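# Spread the towel flat beside the basket

## Task

Lay the towel out flat on the table as a single layer. Its nearest point must stay at least one finger's width from the table edge, at least two finger widths from the basket's rim, and more than a hand's width from either arm's base column. The basket must end upright with its entire base resting on the table, no more than three finger widths from its starting spot, and turned roughly as it began. Release everything and move the grippers away at the end. Nothing may count on the robot still holding it.

## Robot and tools

Robot: two arms on a shared table, left_arm and right_arm. Each has six revolute joints and a parallel gripper. Bases in the scene frame are left_arm at (-0.024, +0.309, 0) m and right_arm at (-0.021, -0.232, 0) m, each turned slightly about z. Scene frame: origin on the tabletop midway between the arms, +x out over the table, +z up, and left_arm on the +y side. The names left and right do not mean image sides.

Joint order. Every row and every per-joint list in a result uses this order: waist (joint1), elbow (joint3), shoulder (joint2), wrist pitch (joint4), wrist roll (joint6), wrist yaw (joint5). Elbow comes before shoulder, and roll before yaw. Stated ranges in rad: waist -2.618 to 3.054, shoulder 0.000 to 3.142, elbow 0.000 to 3.142, wrist pitch -1.571 to 1.571, wrist yaw -1.571 to 1.571, wrist roll -2.094 to 2.094. The true ends can differ by up to 0.036 rad.

Row layout. A row is one flat list of 14 numbers, each in [-1, 1], covering both arms even when one is idle. It holds left_arm's 6 joint numbers, then left_arm's opening, then the same 7 for right_arm. Joint numbers are scaled offsets, not angles. 1.0 equals 1.202 rad for waist, 1.258 for shoulder, 1.238 for elbow, 2.073 for wrist pitch, and 2.022 for wrist yaw and roll. The opening is absolute, not an offset: +1 fully open, -1 closed. An optional 12 extra numbers (0 to 1) give per-joint stiffness scales, left then right, in the same joint order. They persist until changed.

execute_actions(actions): a list of up to 15 actions. Each action is a list of up to 15 rows, one row per 1/30 s step. If there are fewer than 15 rows, the last row repeats to fill the action. Within an action, every row's joint offsets are measured from the angles at that action's start, not from the previous row. For the first action of a call, that start is the last reported state. An action that would push any joint more than 0.036 rad past its range is rejected for both arms. If the first action fails this, or any action is malformed, nothing in the call runs. An empty list just returns the state and images. A line "joint sent to its limit" means a joint was stopped at its end.

move(target, speed, blocking): target is one row as above. Its offsets are measured from the Joint positions in the latest result that showed them. All joints travel together, each the same fraction of its way, so the hand follows a curve. The move takes 0.5 to 10 s. speed (rad/s, 0.01 to 2, default 0.5) caps the joint with the farthest to travel. The fingers get their opening at the start. Nothing avoids obstacles or the other arm. Faster moves and targets set deeper past a contact press harder. blocking=false returns after 0.5 s while motion continues. Until a result shows the move ended, use wait or stop before other commands. The result adds a "move:" line. It gives the outcome (done, off_target, moving, held, fault), limits=held or limits=none, and each arm's joint farthest from target.

wait(seconds): 0 to 10. The arms hold their last command, and a running move keeps going. stop(): brakes a running move, which needs some room to stop, though the fingers continue. zoom_image(camera, region): region [x0, y0, x1, y1] in pixels of that camera's last image, at most 504x504. Cameras: cam_head_left, cam_head_right, cam_high, cam_left_wrist, cam_right_wrist, all 504x504. read_manual gives only licence text. finished_scene(scene): ends the current scene, and you pass its number. It is final.

Result lines. The state line gives each gripper's end_effector_position (m) and end_effector_quat_wxyz in the scene frame. That point lies between the finger pads, about 1 cm behind the tips. The fingers point along the gripper's +z and open along its y. Reported positions can be off, more so at long reach. Joint positions and Joint velocities list each arm's six joints (rad, rad/s), then the pad gap (m; 0.094 when fully open). Joint targets shows where joints are being driven now. grip_measured gives the opening on the command scale. "joint command not followed" means a clearance check altered joint targets. FAULT and OVER-TEMPERATURE FAULT lines report arm stops. MOTOR HOT warns at 75 °C.

Motion limits. Each step, a joint's target stays within a set lead of its measured angle: 0.202 rad waist, 0.258 shoulder, 0.238 elbow, 0.573 wrist pitch, 0.522 yaw and roll. Targets are also scaled back if the hand would jump more than 70 mm. Large changes therefore take several actions, and an unfinished change must be sent again. With zero offsets an arm may sag. To hold it, first command offsets back to the wanted angles, then zeros, and add more if it still falls short.

Gripping. To hold something, command an opening about 0.03 below grip_measured, or less for a lighter grip. Thin cloth under 2 mm gets less force. Readings may be off by about 1 mm. Something may briefly tug a held part.

Avoid: dropping or knocking anything off the table, tipping or shifting the basket, hard impacts or strong pressing, and arm-to-arm contact. Also avoid holding loads for long, since motors heat. At 90 °C an arm stops for 10 s, and at 100 °C it goes limp and falls. Finish with both grippers open and clear of the towel.

Each tool is called after "Emit:" in YAML: its name, and indented under it one key for each argument.

## Session

Emit:
execute_actions:
  actions: []

Scene clock: 0.00 s.
left_arm: end_effector_position=(+0.4563, +0.2011, +0.3979) grip_measured=+1.000 end_effector_quat_wxyz=(+0.476, +0.495, +0.624, +0.374) | right_arm: end_effector_position=(+0.1114, -0.0078, +0.1263) grip_measured=+1.000 end_effector_quat_wxyz=(-0.366, +0.532, -0.604, -0.466)
Joint names: [waist, elbow, shoulder, wrist pitch, wrist roll, wrist yaw]
Joint positions: left_arm=[-0.276  1.668  1.574 -0.381  1.244 -0.321  0.094] | right_arm=[ 0.529  0.305  0.997 -0.119 -0.582 -1.147  0.094]
Joint velocities: left_arm=[ 0.002  0.012  0.007 -0.037  0.095  0.037  0.   ] | right_arm=[ 0.017  0.007 -0.017  0.051 -0.081 -0.007  0.   ]
Motor temperatures (°C, as the motors report them): left_arm=[25 24 23 26 22 24] | right_arm=[21 24 23 24 25 23]
Joint targets: left_arm=[-0.275 1.682 1.559 -0.372 1.239 -0.321] | right_arm=[0.529 0.317 0.990 -0.115 -0.585 -1.160]
Joint stiffness scale: left_arm=[1. 1. 1. 1. 1. 1.] | right_arm=[1. 1. 1. 1. 1. 1.]

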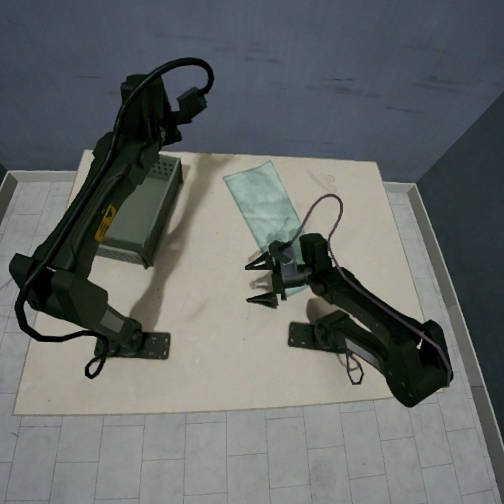

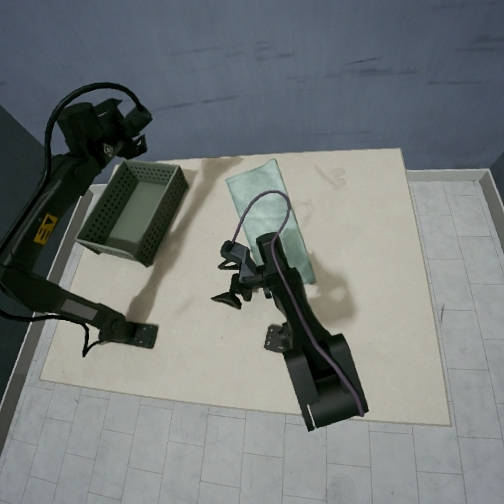

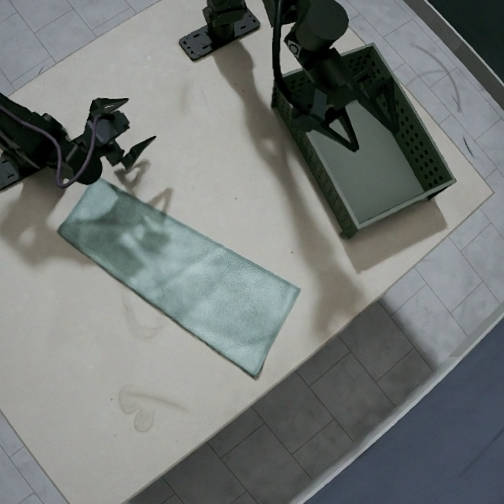

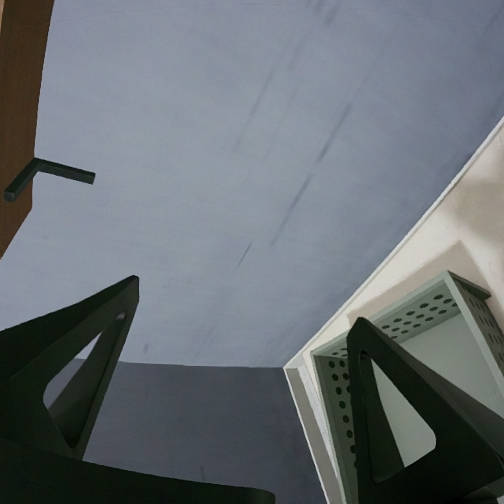

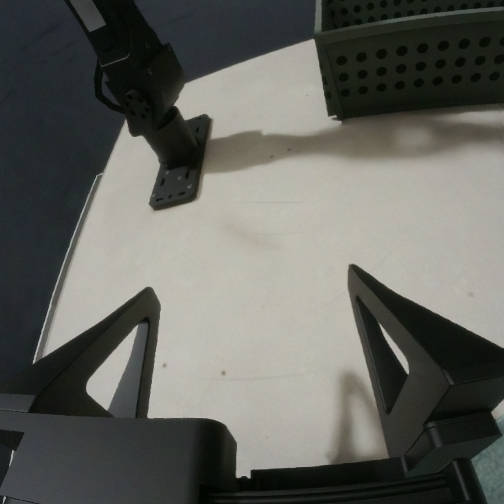

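Emit:
zoom_image:
  camera: "cam_high"
  region: [40, 160, 320, 400]

Emit:
zoom_image:
  camera: "cam_head_left"
  region: [200, 140, 340, 310]

Region (40, 160, 320, 400) of cam_high's 504x504 image, scaled by 1.800, with more detail than that image has; it fills the top 432 rows of this view, and the rest is white.

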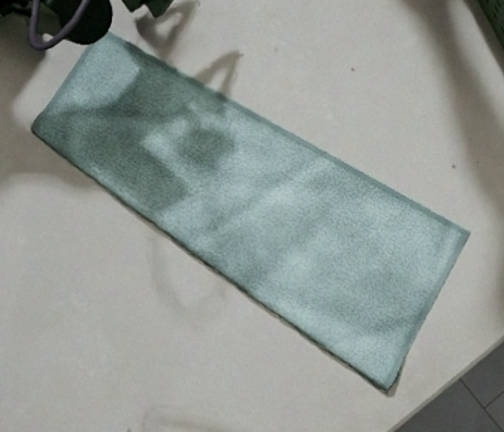

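Region (200, 140, 340, 310) of cam_head_left's 504x504 image, scaled by 2.965, with more detail than that image has; it fills the left 415 columns of this view, and the rest is white.

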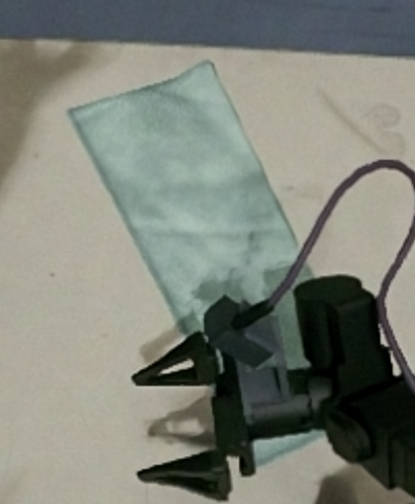

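Emit:
move:
  target: [-0.034, 0.096, 0.384, -0.120, -0.615, 0.159, 1, -0.981, 0.561, 0.161, -0.377, 0.288, 0.567, 1]
  speed: 0.8

Scene clock: 121.97 s.
left_arm: end_effector_position=(+0.4843, +0.1154, +0.1275) grip_measured=+1.000 end_effector_quat_wxyz=(+0.304, +0.178, +0.935, -0.052) | right_arm: end_effector_position=(+0.1752, -0.4359, +0.1459) grip_measured=+1.000 end_effector_quat_wxyz=(+0.210, +0.381, +0.896, -0.087)
Joint names: [waist, elbow, shoulder, wrist pitch, wrist roll, wrist yaw]
Joint positions: left_arm=[-0.306  1.748  2.072 -0.62   0.01  -0.007  0.094] | right_arm=[-0.642  0.969  1.188 -0.894 -0.008 -0.009  0.094]
Joint velocities: left_arm=[ 0.002  0.002 -0.002 -0.095  0.066 -0.022  0.   ] | right_arm=[ 0.002  0.002  0.012 -0.051 -0.022 -0.066  0.   ]
Motor temperatures (°C, as the motors report them): left_arm=[25 26 25 35 22 24] | right_arm=[21 26 23 29 25 23]
Joint targets: left_arm=[-0.316 1.787 2.057 -0.630 0.000 0.000] | right_arm=[-0.650 0.999 1.199 -0.901 0.000 -0.001]
Joint stiffness scale: left_arm=[1. 1. 1. 1. 1. 1.] | right_arm=[1. 1. 1. 1. 1. 1.]
move: off_target (left_arm, right_arm); limits=none; left_arm: farthest joint: the elbow, 0.039 radians from its target (0.119 radians at the start); right_arm: farthest joint: the elbow, 0.030 radians from its target (0.694 radians at the start)
camera_calibration (this result's frames):
cam_left_wrist: T_world_to_cam=[[-0.159335, -0.984265, 0.0763888, 0.179399], [-0.987219, 0.158596, -0.0156786, 0.48359], [0.00331693, -0.0779107, -0.996955, 0.248403], [0, 0, 0, 1]] pos_world=[0.50517, 0.119234, 0.241525]
cam_right_wrist: T_world_to_cam=[[-0.811962, -0.577642, -0.0839544, -0.0992629], [-0.581167, 0.786605, 0.208561, 0.432471], [-0.0544347, 0.218135, -0.974399, 0.376328], [0, 0, 0, 1]] pos_world=[0.191225, -0.479613, 0.268164]

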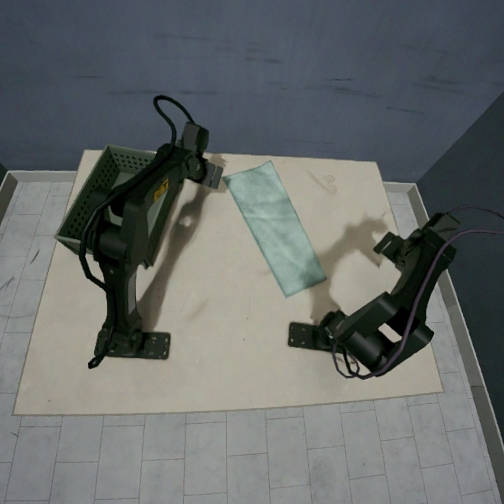

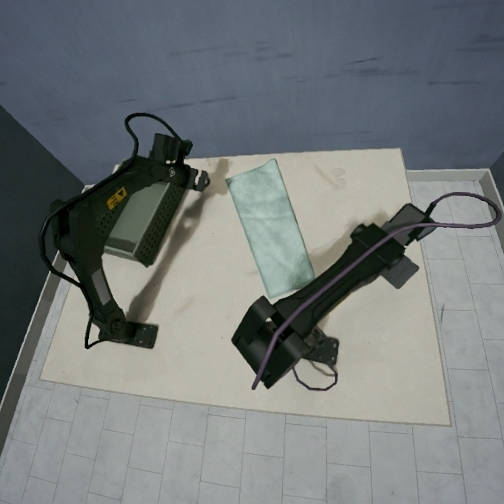

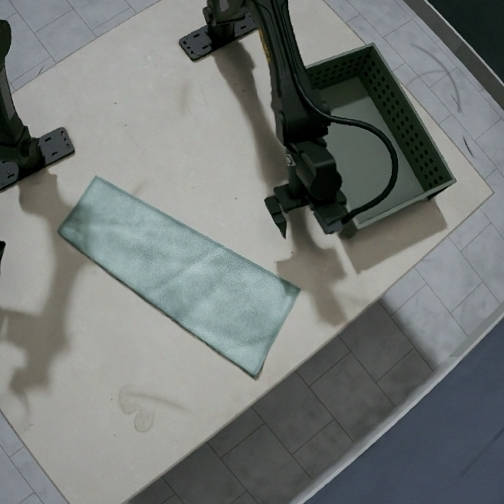

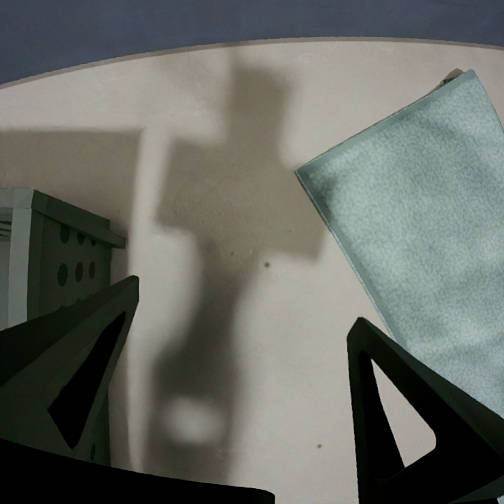

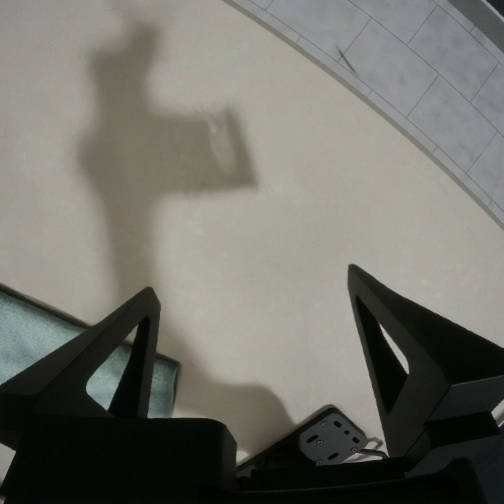

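Emit:
zoom_image:
  camera: "cam_left_wrist"
  region: [380, 40, 504, 164]

Emit:
zoom_image:
  camera: "cam_high"
  region: [40, 160, 320, 400]

Region (380, 40, 504, 164) of cam_left_wrist's 504x504 image, scaled by 4.065, with more detail than that image has.

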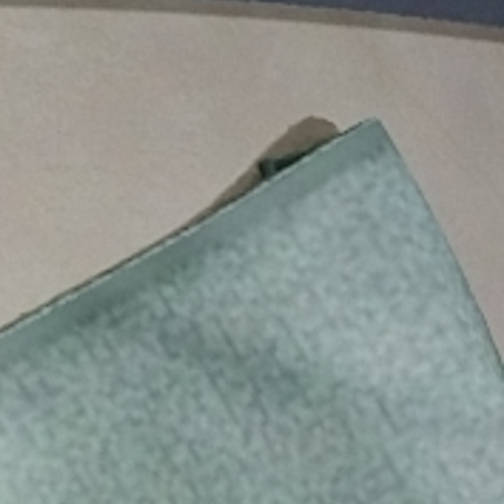

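Region (40, 160, 320, 400) of cam_high's 504x504 image, scaled by 1.800, with more detail than that image has; it fills the top 432 rows of this view, and the rest is white.

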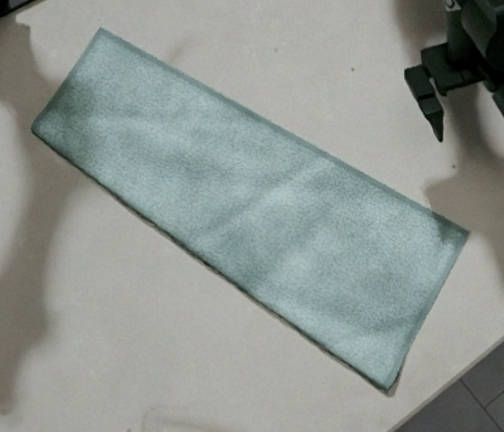

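Emit:
move:
  target: [-0.0616, 0.486, 0.400, -0.002, -0.005, 0.003, 0.1, 1.0, -0.186, 0.037, -0.078, 0.909, 0.004, 0.1]
  speed: 1.0

Scene clock: 244.77 s.
left_arm: end_effector_position=(+0.5687, +0.0374, +0.0546) grip_measured=+0.103 end_effector_quat_wxyz=(+0.324, +0.206, +0.921, -0.066) | right_arm: end_effector_position=(+0.1551, -0.1589, +0.0599) grip_measured=+0.103 end_effector_quat_wxyz=(+0.009, +0.661, +0.750, +0.030)
Joint names: [waist, elbow, shoulder, wrist pitch, wrist roll, wrist yaw]
Joint positions: left_arm=[-0.371  2.314  2.588 -0.622  0.01  -0.007  0.052] | right_arm=[ 0.548  0.748  1.225 -1.033  1.821 -0.011  0.052]
Joint velocities: left_arm=[ 0.012 -0.017  0.002  0.022  0.007  0.037 -0.001] | right_arm=[-0.022 -0.012 -0.012 -0.051 -0.051  0.007  0.001]
Motor temperatures (°C, as the motors report them): left_arm=[25 28 28 34 22 24] | right_arm=[21 27 24 29 25 23]
Joint targets: left_arm=[-0.380 2.349 2.575 -0.624 0.000 -0.001] | right_arm=[0.560 0.739 1.235 -1.055 1.830 -0.001]
Joint stiffness scale: left_arm=[1. 1. 1. 1. 1. 1.] | right_arm=[1. 1. 1. 1. 1. 1.]
move: off_target (left_arm, right_arm); limits=none; left_arm: farthest joint: the elbow, 0.036 radians from its target (0.602 radians at the start); right_arm: farthest joint: the wrist pitch, 0.023 radians from its target (0.162 radians at the start)
camera_calibration (this result's frames):
cam_left_wrist: T_world_to_cam=[[-0.225988, -0.970234, 0.0870396, 0.158465], [-0.973235, 0.221047, -0.0628684, 0.570426], [0.0417572, -0.0989175, -0.994219, 0.148133], [0, 0, 0, 1]] pos_world=[0.584784, 0.0423101, 0.169346]
cam_right_wrist: T_world_to_cam=[[-0.99736, 0.0443686, -0.0574884, 0.163188], [-0.00284485, 0.767166, 0.641442, 0.102059], [0.0725631, 0.639912, -0.765015, 0.265841], [0, 0, 0, 1]] pos_world=[0.143757, -0.255652, 0.147289]

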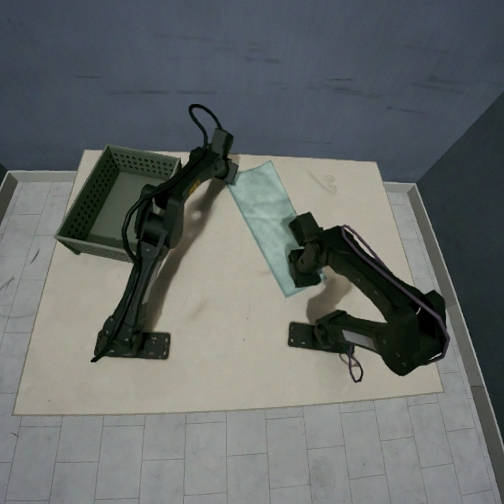

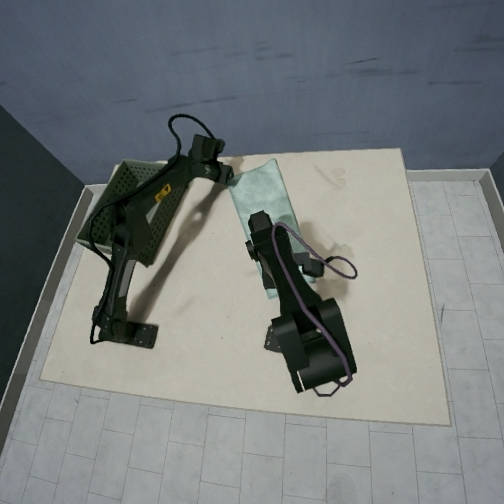

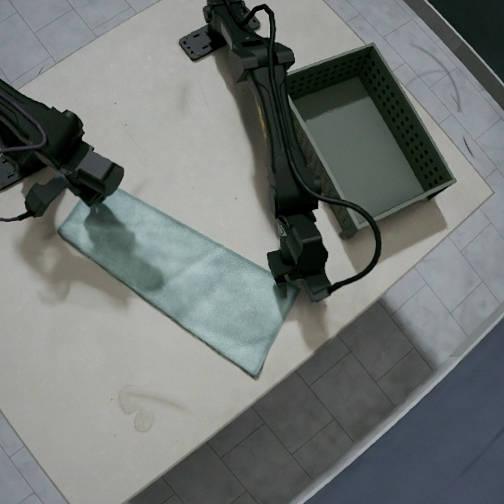

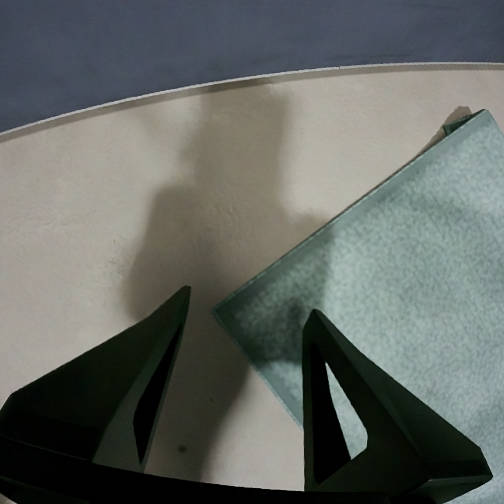

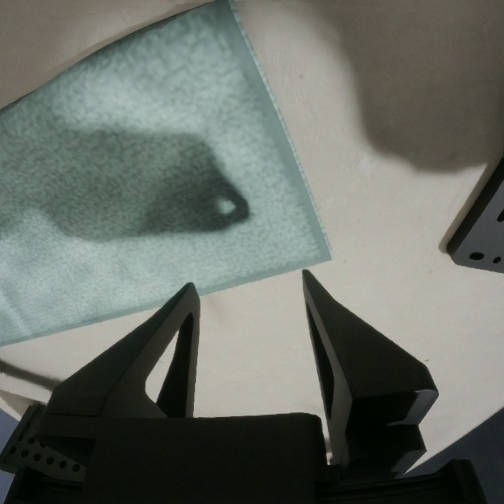

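Emit:
move:
  target: [-0.0075, -0.0153, 0.004, -0.002, -0.005, 0.003, 0.1, 0.1484, -0.097, 0.022, 0.0327, 0.064, 0.005, 0.1]
  speed: 0.4

Scene clock: 284.73 s.
left_arm: end_effector_position=(+0.5656, +0.0389, +0.0409) grip_measured=+0.103 end_effector_quat_wxyz=(+0.312, +0.207, +0.925, -0.064) | right_arm: end_effector_position=(+0.1213, -0.1422, +0.0297) grip_measured=+0.103 end_effector_quat_wxyz=(-0.007, +0.644, +0.765, -0.002)
Joint names: [waist, elbow, shoulder, wrist pitch, wrist roll, wrist yaw]
Joint positions: left_arm=[-0.371  2.302  2.602 -0.622  0.009 -0.007  0.052] | right_arm=[ 0.714  0.636  1.243 -0.971  1.941 -0.012  0.052]
Joint velocities: left_arm=[-0.012  0.002 -0.017  0.007 -0.007  0.037 -0.   ] | right_arm=[ 0.007 -0.007  0.002 -0.022  0.051 -0.051  0.   ]
Motor temperatures (°C, as the motors report them): left_arm=[25 28 31 34 22 24] | right_arm=[21 26 24 27 25 23]
Joint targets: left_arm=[-0.380 2.295 2.593 -0.626 -0.001 -0.001] | right_arm=[0.727 0.628 1.252 -0.965 1.950 -0.001]
Joint stiffness scale: left_arm=[1. 1. 1. 1. 1. 1.] | right_arm=[1. 1. 1. 1. 1. 1.]
move: done; limits=none; left_arm: farthest joint: the waist, 0.009 radians from its target (0.009 radians at the start); right_arm: farthest joint: the waist, 0.012 radians from its target (0.178 radians at the start)
camera_calibration (this result's frames):
cam_left_wrist: T_world_to_cam=[[-0.223395, -0.971255, 0.0822069, 0.159128], [-0.974558, 0.220986, -0.0374403, 0.565894], [0.0181975, -0.0884794, -0.995912, 0.147798], [0, 0, 0, 1]] pos_world=[0.584356, 0.0425766, 0.155299]
cam_right_wrist: T_world_to_cam=[[-0.999974, -0.00281708, 0.00668698, 0.118702], [0.00193631, 0.784545, 0.620068, 0.111092], [-0.00699302, 0.620065, -0.784519, 0.241833], [0, 0, 0, 1]] pos_world=[0.120174, -0.236775, 0.120044]

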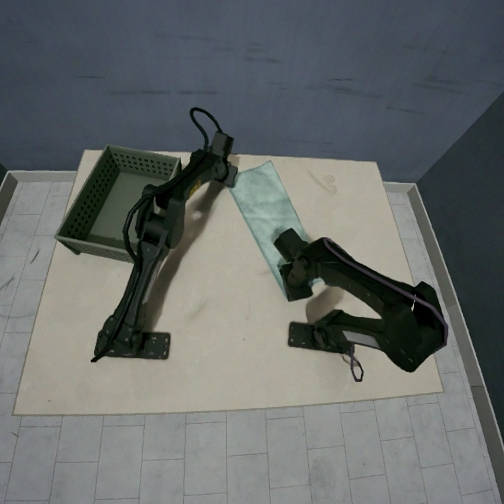

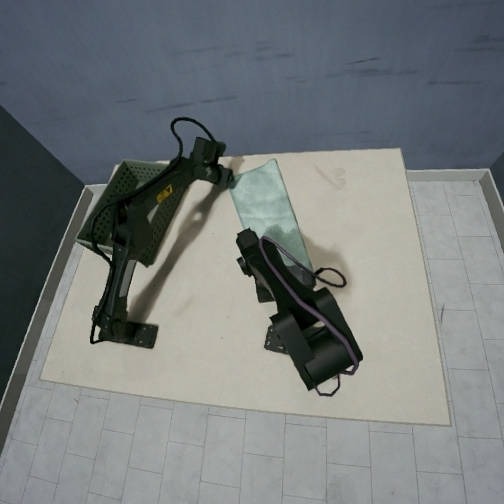

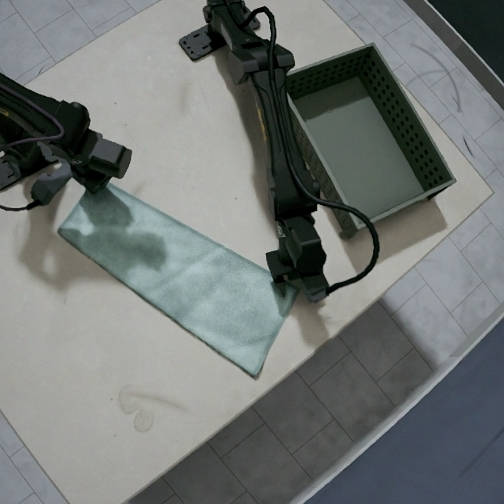

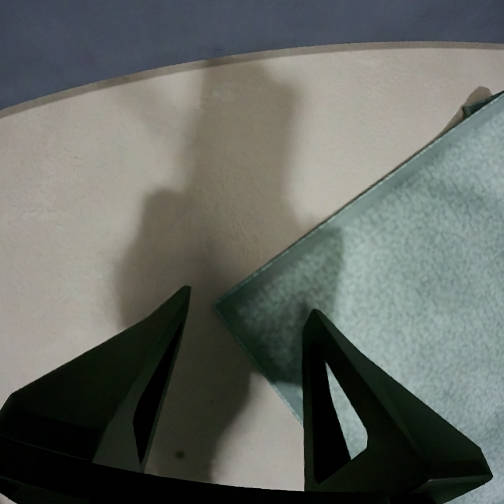

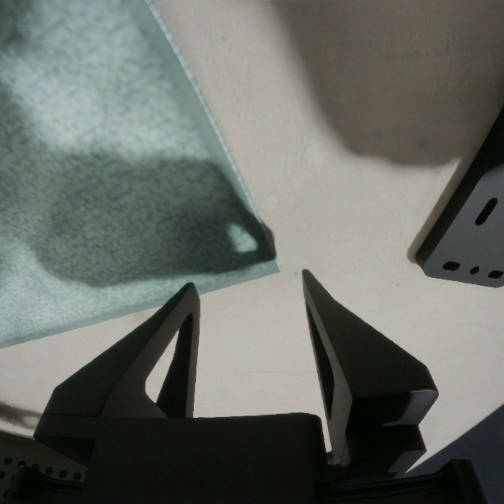

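Emit:
move:
  target: [-0.0075, -0.0679, 0.0095, 0.0371, -0.005, 0.003, 0.1, 0.0108, -0.0614, 0.0437, 0.0617, 0.0045, 0.005, 0.1]
  speed: 0.15

Scene clock: 308.00 s.
left_arm: end_effector_position=(+0.5709, +0.0350, +0.0281) grip_measured=+0.103 end_effector_quat_wxyz=(+0.327, +0.204, +0.920, -0.072) | right_arm: end_effector_position=(+0.1230, -0.1410, +0.0094) grip_measured=+0.102 end_effector_quat_wxyz=(-0.005, +0.644, +0.765, +0.003)
Joint names: [waist, elbow, shoulder, wrist pitch, wrist roll, wrist yaw]
Joint positions: left_arm=[-0.371  2.247  2.611 -0.523  0.003  0.     0.052] | right_arm=[ 0.714  0.574  1.283 -0.86   1.942 -0.012  0.052]
Joint velocities: left_arm=[ 0.007 -0.002  0.007  0.007  0.051 -0.066  0.   ] | right_arm=[ 0.002 -0.012 -0.017 -0.007  0.022 -0.007 -0.001]
Motor temperatures (°C, as the motors report them): left_arm=[25 27 31 34 22 24] | right_arm=[21 26 24 27 25 23]
Joint targets: left_arm=[-0.380 2.218 2.614 -0.545 -0.001 -0.001] | right_arm=[0.727 0.560 1.298 -0.843 1.950 -0.002]
Joint stiffness scale: left_arm=[1. 1. 1. 1. 1. 1.] | right_arm=[1. 1. 1. 1. 1. 1.]
move: off_target (left_arm); limits=none; left_arm: farthest joint: the elbow, 0.029 radians from its target (0.084 radians at the start); right_arm: farthest joint: the wrist pitch, 0.017 radians from its target (0.128 radians at the start)
camera_calibration (this result's frames):
cam_left_wrist: T_world_to_cam=[[-0.226132, -0.969157, 0.0979774, 0.158652], [-0.973038, 0.220052, -0.0690993, 0.571461], [0.045408, -0.110961, -0.992787, 0.119755], [0, 0, 0, 1]] pos_world=[0.586492, 0.0412963, 0.142835]
cam_right_wrist: T_world_to_cam=[[-0.999997, -0.00206758, -0.000962369, 0.120771], [-0.00221616, 0.781406, 0.624019, 0.122818], [-0.000538211, 0.62402, -0.781408, 0.22495], [0, 0, 0, 1]] pos_world=[0.121163, -0.236094, 0.0992528]

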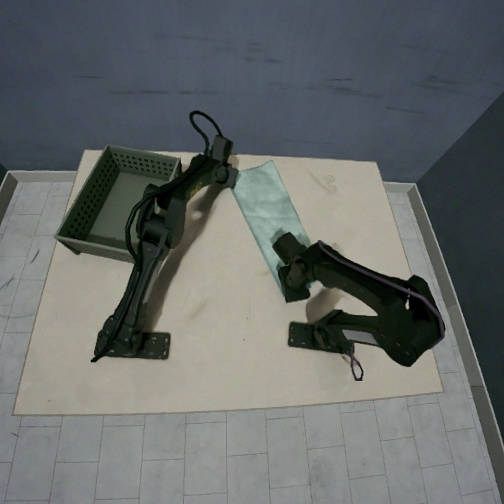

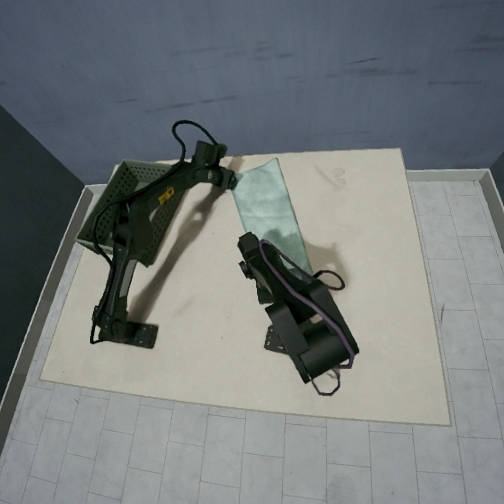

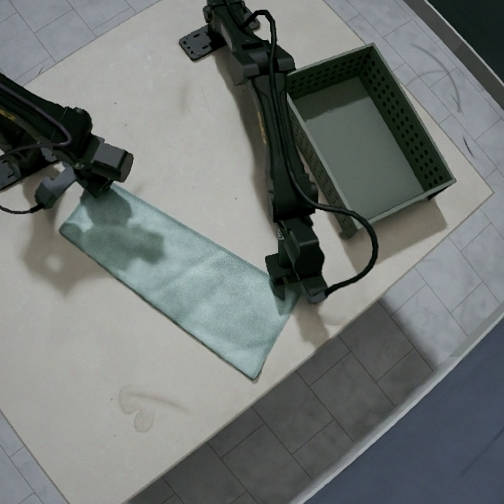

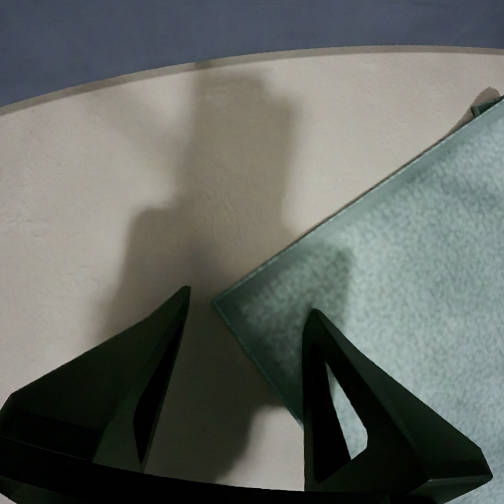

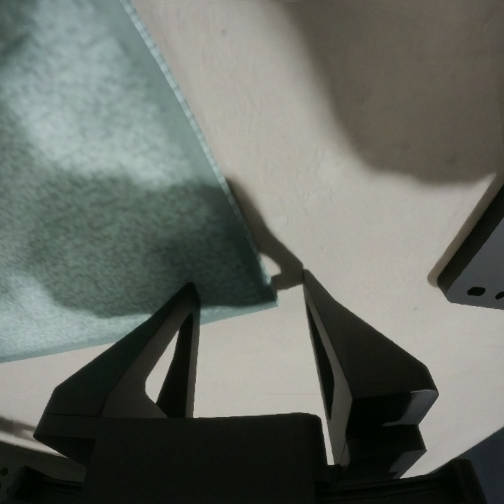

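Emit:
move:
  target: [-0.0075, -0.012, 0.0, -0.005, 0, 0, -1, 0.0108, -0.012, 0.012, 0.008, 0.004, 0.005, -1]
  speed: 0.1

Scene clock: 315.13 s.
left_arm: end_effector_position=(+0.5719, +0.0333, +0.0294) grip_measured=-0.982 end_effector_quat_wxyz=(+0.331, +0.205, +0.918, -0.075) | right_arm: end_effector_position=(+0.1244, -0.1401, +0.0094) grip_measured=-0.984 end_effector_quat_wxyz=(-0.005, +0.644, +0.765, +0.006)
Joint names: [waist, elbow, shoulder, wrist pitch, wrist roll, wrist yaw]
Joint positions: left_arm=[-0.371  2.246  2.611 -0.514  0.003  0.005  0.001] | right_arm=[ 0.714  0.574  1.283 -0.853  1.942 -0.013  0.001]
Joint velocities: left_arm=[ 0.002 -0.002  0.007  0.051 -0.007 -0.007 -0.001] | right_arm=[ 0.002 -0.017  0.017  0.051 -0.051  0.037  0.   ]
Motor temperatures (°C, as the motors report them): left_arm=[25 27 31 34 22 24] | right_arm=[21 26 24 27 25 23]
Joint targets: left_arm=[-0.380 2.231 2.611 -0.534 0.003 0.000] | right_arm=[0.727 0.559 1.298 -0.843 1.950 -0.002]
Joint stiffness scale: left_arm=[1. 1. 1. 1. 1. 1.] | right_arm=[1. 1. 1. 1. 1. 1.]
move: done; limits=none; left_arm: farthest joint: the wrist pitch, 0.019 radians from its target (0.010 radians at the start); right_arm: farthest joint: the shoulder, 0.015 radians from its target (0.015 radians at the start)
camera_calibration (this result's frames):
cam_left_wrist: T_world_to_cam=[[-0.229965, -0.967714, 0.103182, 0.15914], [-0.971838, 0.222743, -0.0769223, 0.572413], [0.0514557, -0.117965, -0.991684, 0.117543], [0, 0, 0, 1]] pos_world=[0.586841, 0.040367, 0.144177]
cam_right_wrist: T_world_to_cam=[[-0.999976, -0.00205484, -0.00665396, 0.122252], [-0.00577297, 0.778984, 0.627017, 0.122157], [0.0038949, 0.62704, -0.778977, 0.224219], [0, 0, 0, 1]] pos_world=[0.122081, -0.235502, 0.0988805]

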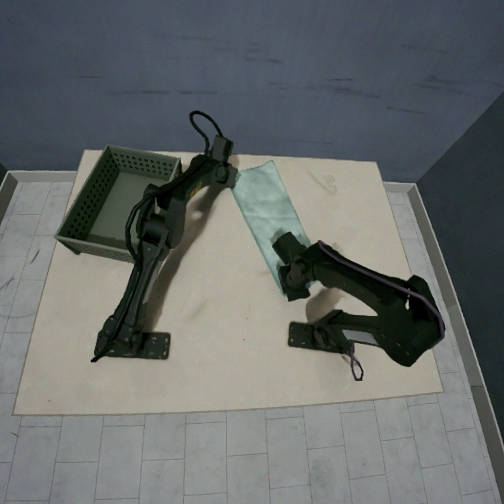

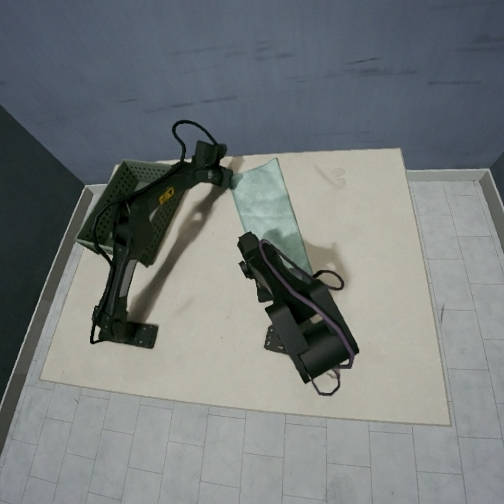

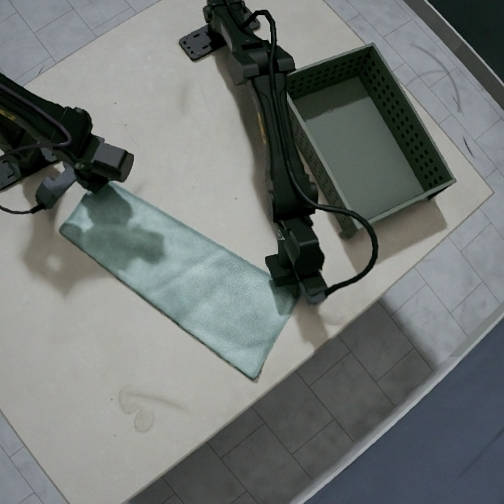

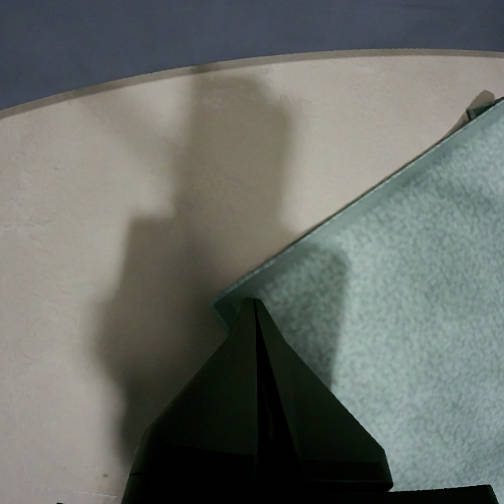

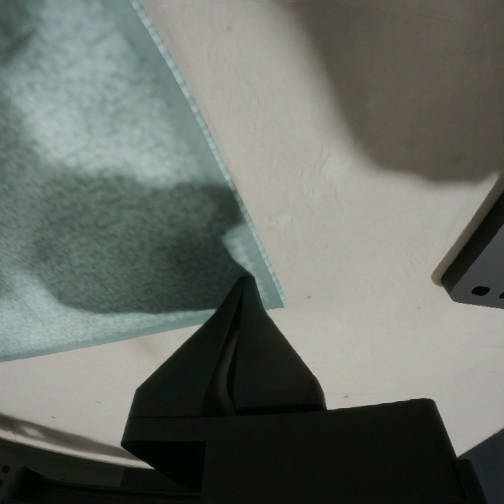

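Emit:
move:
  target: [-0.0075, 0.152, 0.018, -0.079, 0, 0, 0.28, 0.0108, 0.075, -0.035, -0.058, 0.004, 0.005, 0.28]
  speed: 0.4

Scene clock: 375.37 s.
left_arm: end_effector_position=(+0.5730, +0.0331, +0.0484) grip_measured=+0.277 end_effector_quat_wxyz=(+0.318, +0.206, +0.923, -0.071) | right_arm: end_effector_position=(+0.1258, -0.1388, +0.0278) grip_measured=+0.278 end_effector_quat_wxyz=(-0.007, +0.644, +0.765, +0.003)
Joint names: [waist, elbow, shoulder, wrist pitch, wrist roll, wrist yaw]
Joint positions: left_arm=[-0.371  2.404  2.645 -0.665  0.003  0.004  0.06 ] | right_arm=[ 0.714  0.641  1.262 -0.948  1.942 -0.015  0.06 ]
Joint velocities: left_arm=[-0.002  0.002  0.007 -0.007 -0.037 -0.007 -0.   ] | right_arm=[ 0.012  0.002  0.022 -0.037  0.022 -0.007 -0.   ]
Motor temperatures (°C, as the motors report them): left_arm=[25 26 32 34 22 24] | right_arm=[22 26 24 27 25 23]
Joint targets: left_arm=[-0.380 2.434 2.634 -0.678 0.003 0.005] | right_arm=[0.727 0.667 1.240 -0.973 1.950 -0.003]
Joint stiffness scale: left_arm=[1. 1. 1. 1. 1. 1.] | right_arm=[1. 1. 1. 1. 1. 1.]
move: off_target (left_arm, right_arm); limits=none; left_arm: farthest joint: the elbow, 0.030 radians from its target (0.188 radians at the start); right_arm: farthest joint: the elbow, 0.026 radians from its target (0.093 radians at the start)
camera_calibration (this result's frames):
cam_left_wrist: T_world_to_cam=[[-0.226815, -0.969113, 0.0968195, 0.155721], [-0.973559, 0.222831, -0.0502923, 0.574629], [0.0271646, -0.105667, -0.994031, 0.149935], [0, 0, 0, 1]] pos_world=[0.590682, 0.0387087, 0.162862]
cam_right_wrist: T_world_to_cam=[[-0.999997, -0.00207128, 0.00139289, 0.123487], [-0.000745285, 0.780346, 0.625347, 0.10921], [-0.0023822, 0.625344, -0.780346, 0.238366], [0, 0, 0, 1]] pos_world=[0.124135, -0.234027, 0.117542]

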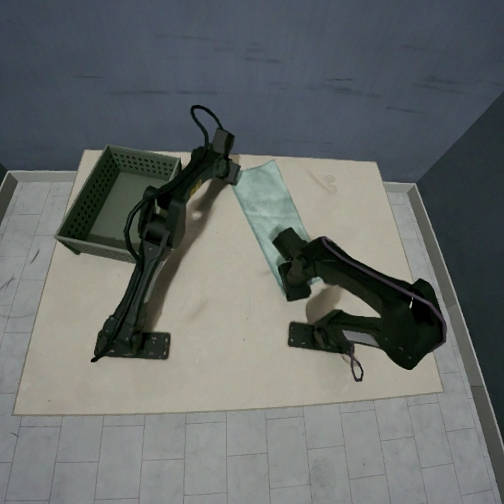

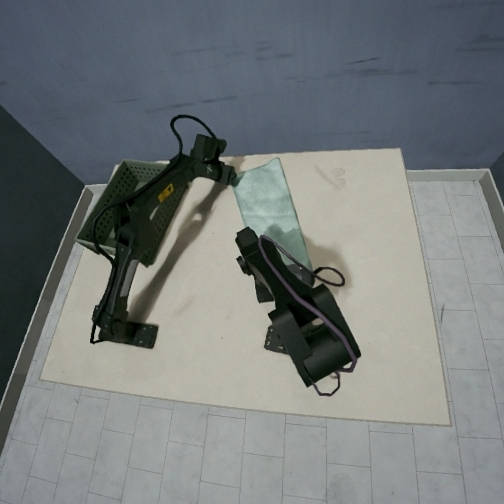

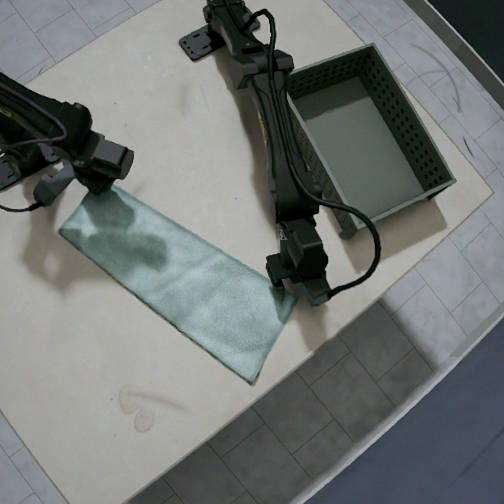

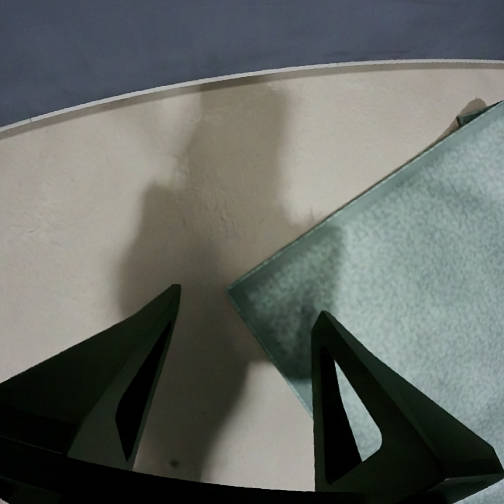

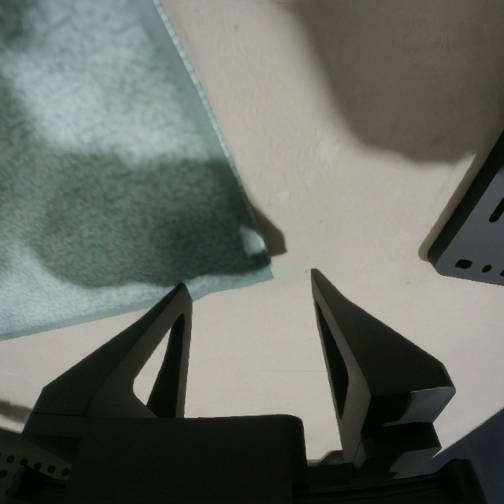

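Emit:
move:
  target: [-0.0516, 0.024, -0.009, -0.006, 0, 0, 0.28, -0.039, 0.109, 0.116, 0.0154, -0.107, 0.007, 0.28]
  speed: 0.4

Scene clock: 415.27 s.
left_arm: end_effector_position=(+0.5549, -0.0016, +0.0436) grip_measured=+0.277 end_effector_quat_wxyz=(+0.312, +0.233, +0.917, -0.080) | right_arm: end_effector_position=(+0.1565, -0.1285, +0.0295) grip_measured=+0.278 end_effector_quat_wxyz=(-0.007, +0.576, +0.818, +0.003)
Joint names: [waist, elbow, shoulder, wrist pitch, wrist roll, wrist yaw]
Joint positions: left_arm=[-0.431  2.404  2.652 -0.666  0.003  0.004  0.06 ] | right_arm=[ 0.68   0.747  1.399 -0.92   1.735 -0.015  0.06 ]
Joint velocities: left_arm=[-0.002 -0.002 -0.017 -0.051  0.037 -0.007  0.001] | right_arm=[-0.012 -0.007  0.007  0.081 -0.037 -0.022  0.   ]
Motor temperatures (°C, as the motors report them): left_arm=[25 28 33 34 22 24] | right_arm=[22 27 24 26 25 23]
Joint targets: left_arm=[-0.433 2.433 2.634 -0.678 0.003 0.004] | right_arm=[0.667 0.776 1.408 -0.916 1.726 -0.001]
Joint stiffness scale: left_arm=[1. 1. 1. 1. 1. 1.] | right_arm=[1. 1. 1. 1. 1. 1.]
move: off_target (left_arm, right_arm); limits=none; left_arm: farthest joint: the elbow, 0.030 radians from its target (0.030 radians at the start); right_arm: farthest joint: the elbow, 0.029 radians from its target (0.135 radians at the start)
camera_calibration (this result's frames):
cam_left_wrist: T_world_to_cam=[[-0.283374, -0.954272, 0.0952004, 0.149951], [-0.95891, 0.280515, -0.042464, 0.556139], [0.0138171, -0.103322, -0.994552, 0.149488], [0, 0, 0, 1]] pos_world=[0.573714, 0.00253376, 0.158015]
cam_right_wrist: T_world_to_cam=[[-0.984818, -0.173592, -0.0000119824, 0.129886], [-0.135396, 0.768081, 0.625875, 0.119609], [-0.108638, 0.616374, -0.779923, 0.248805], [0, 0, 0, 1]] pos_world=[0.171138, -0.22268, 0.11919]

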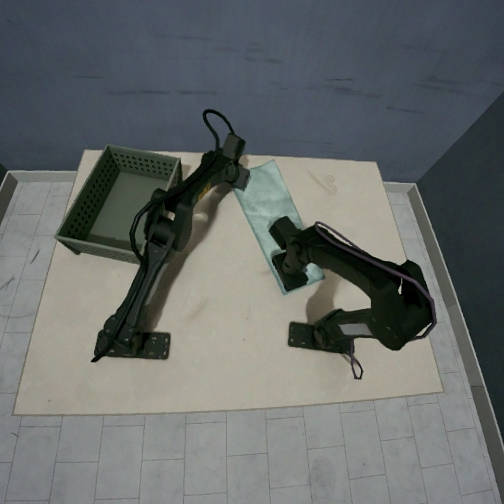

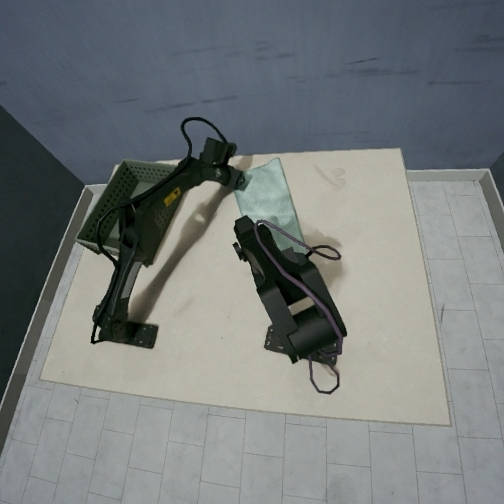

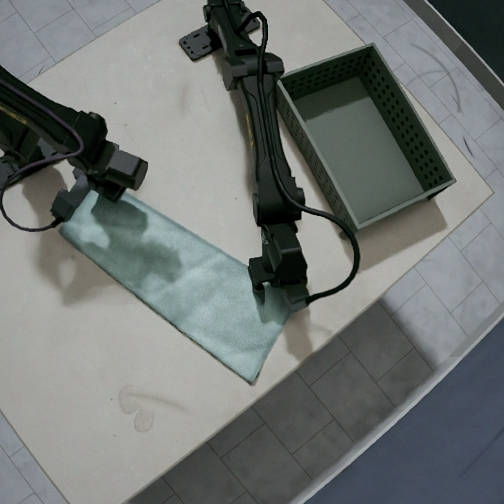

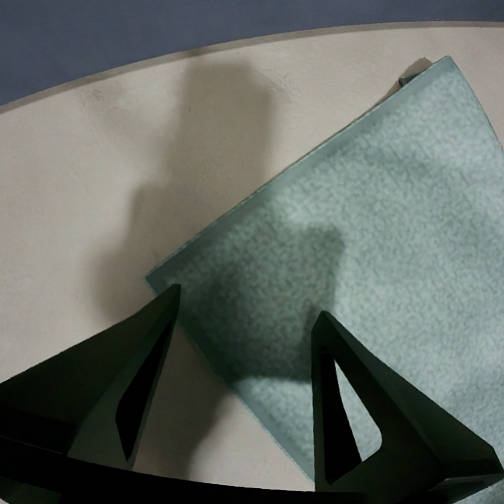

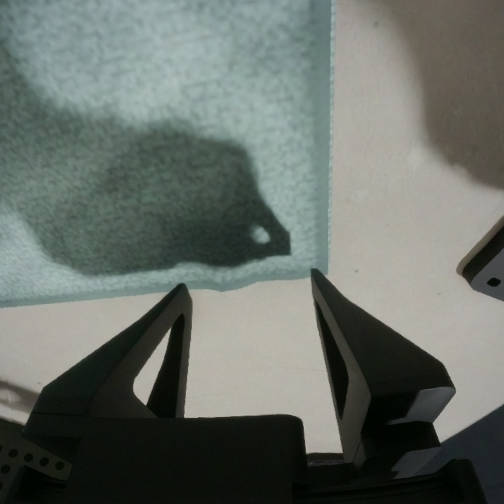

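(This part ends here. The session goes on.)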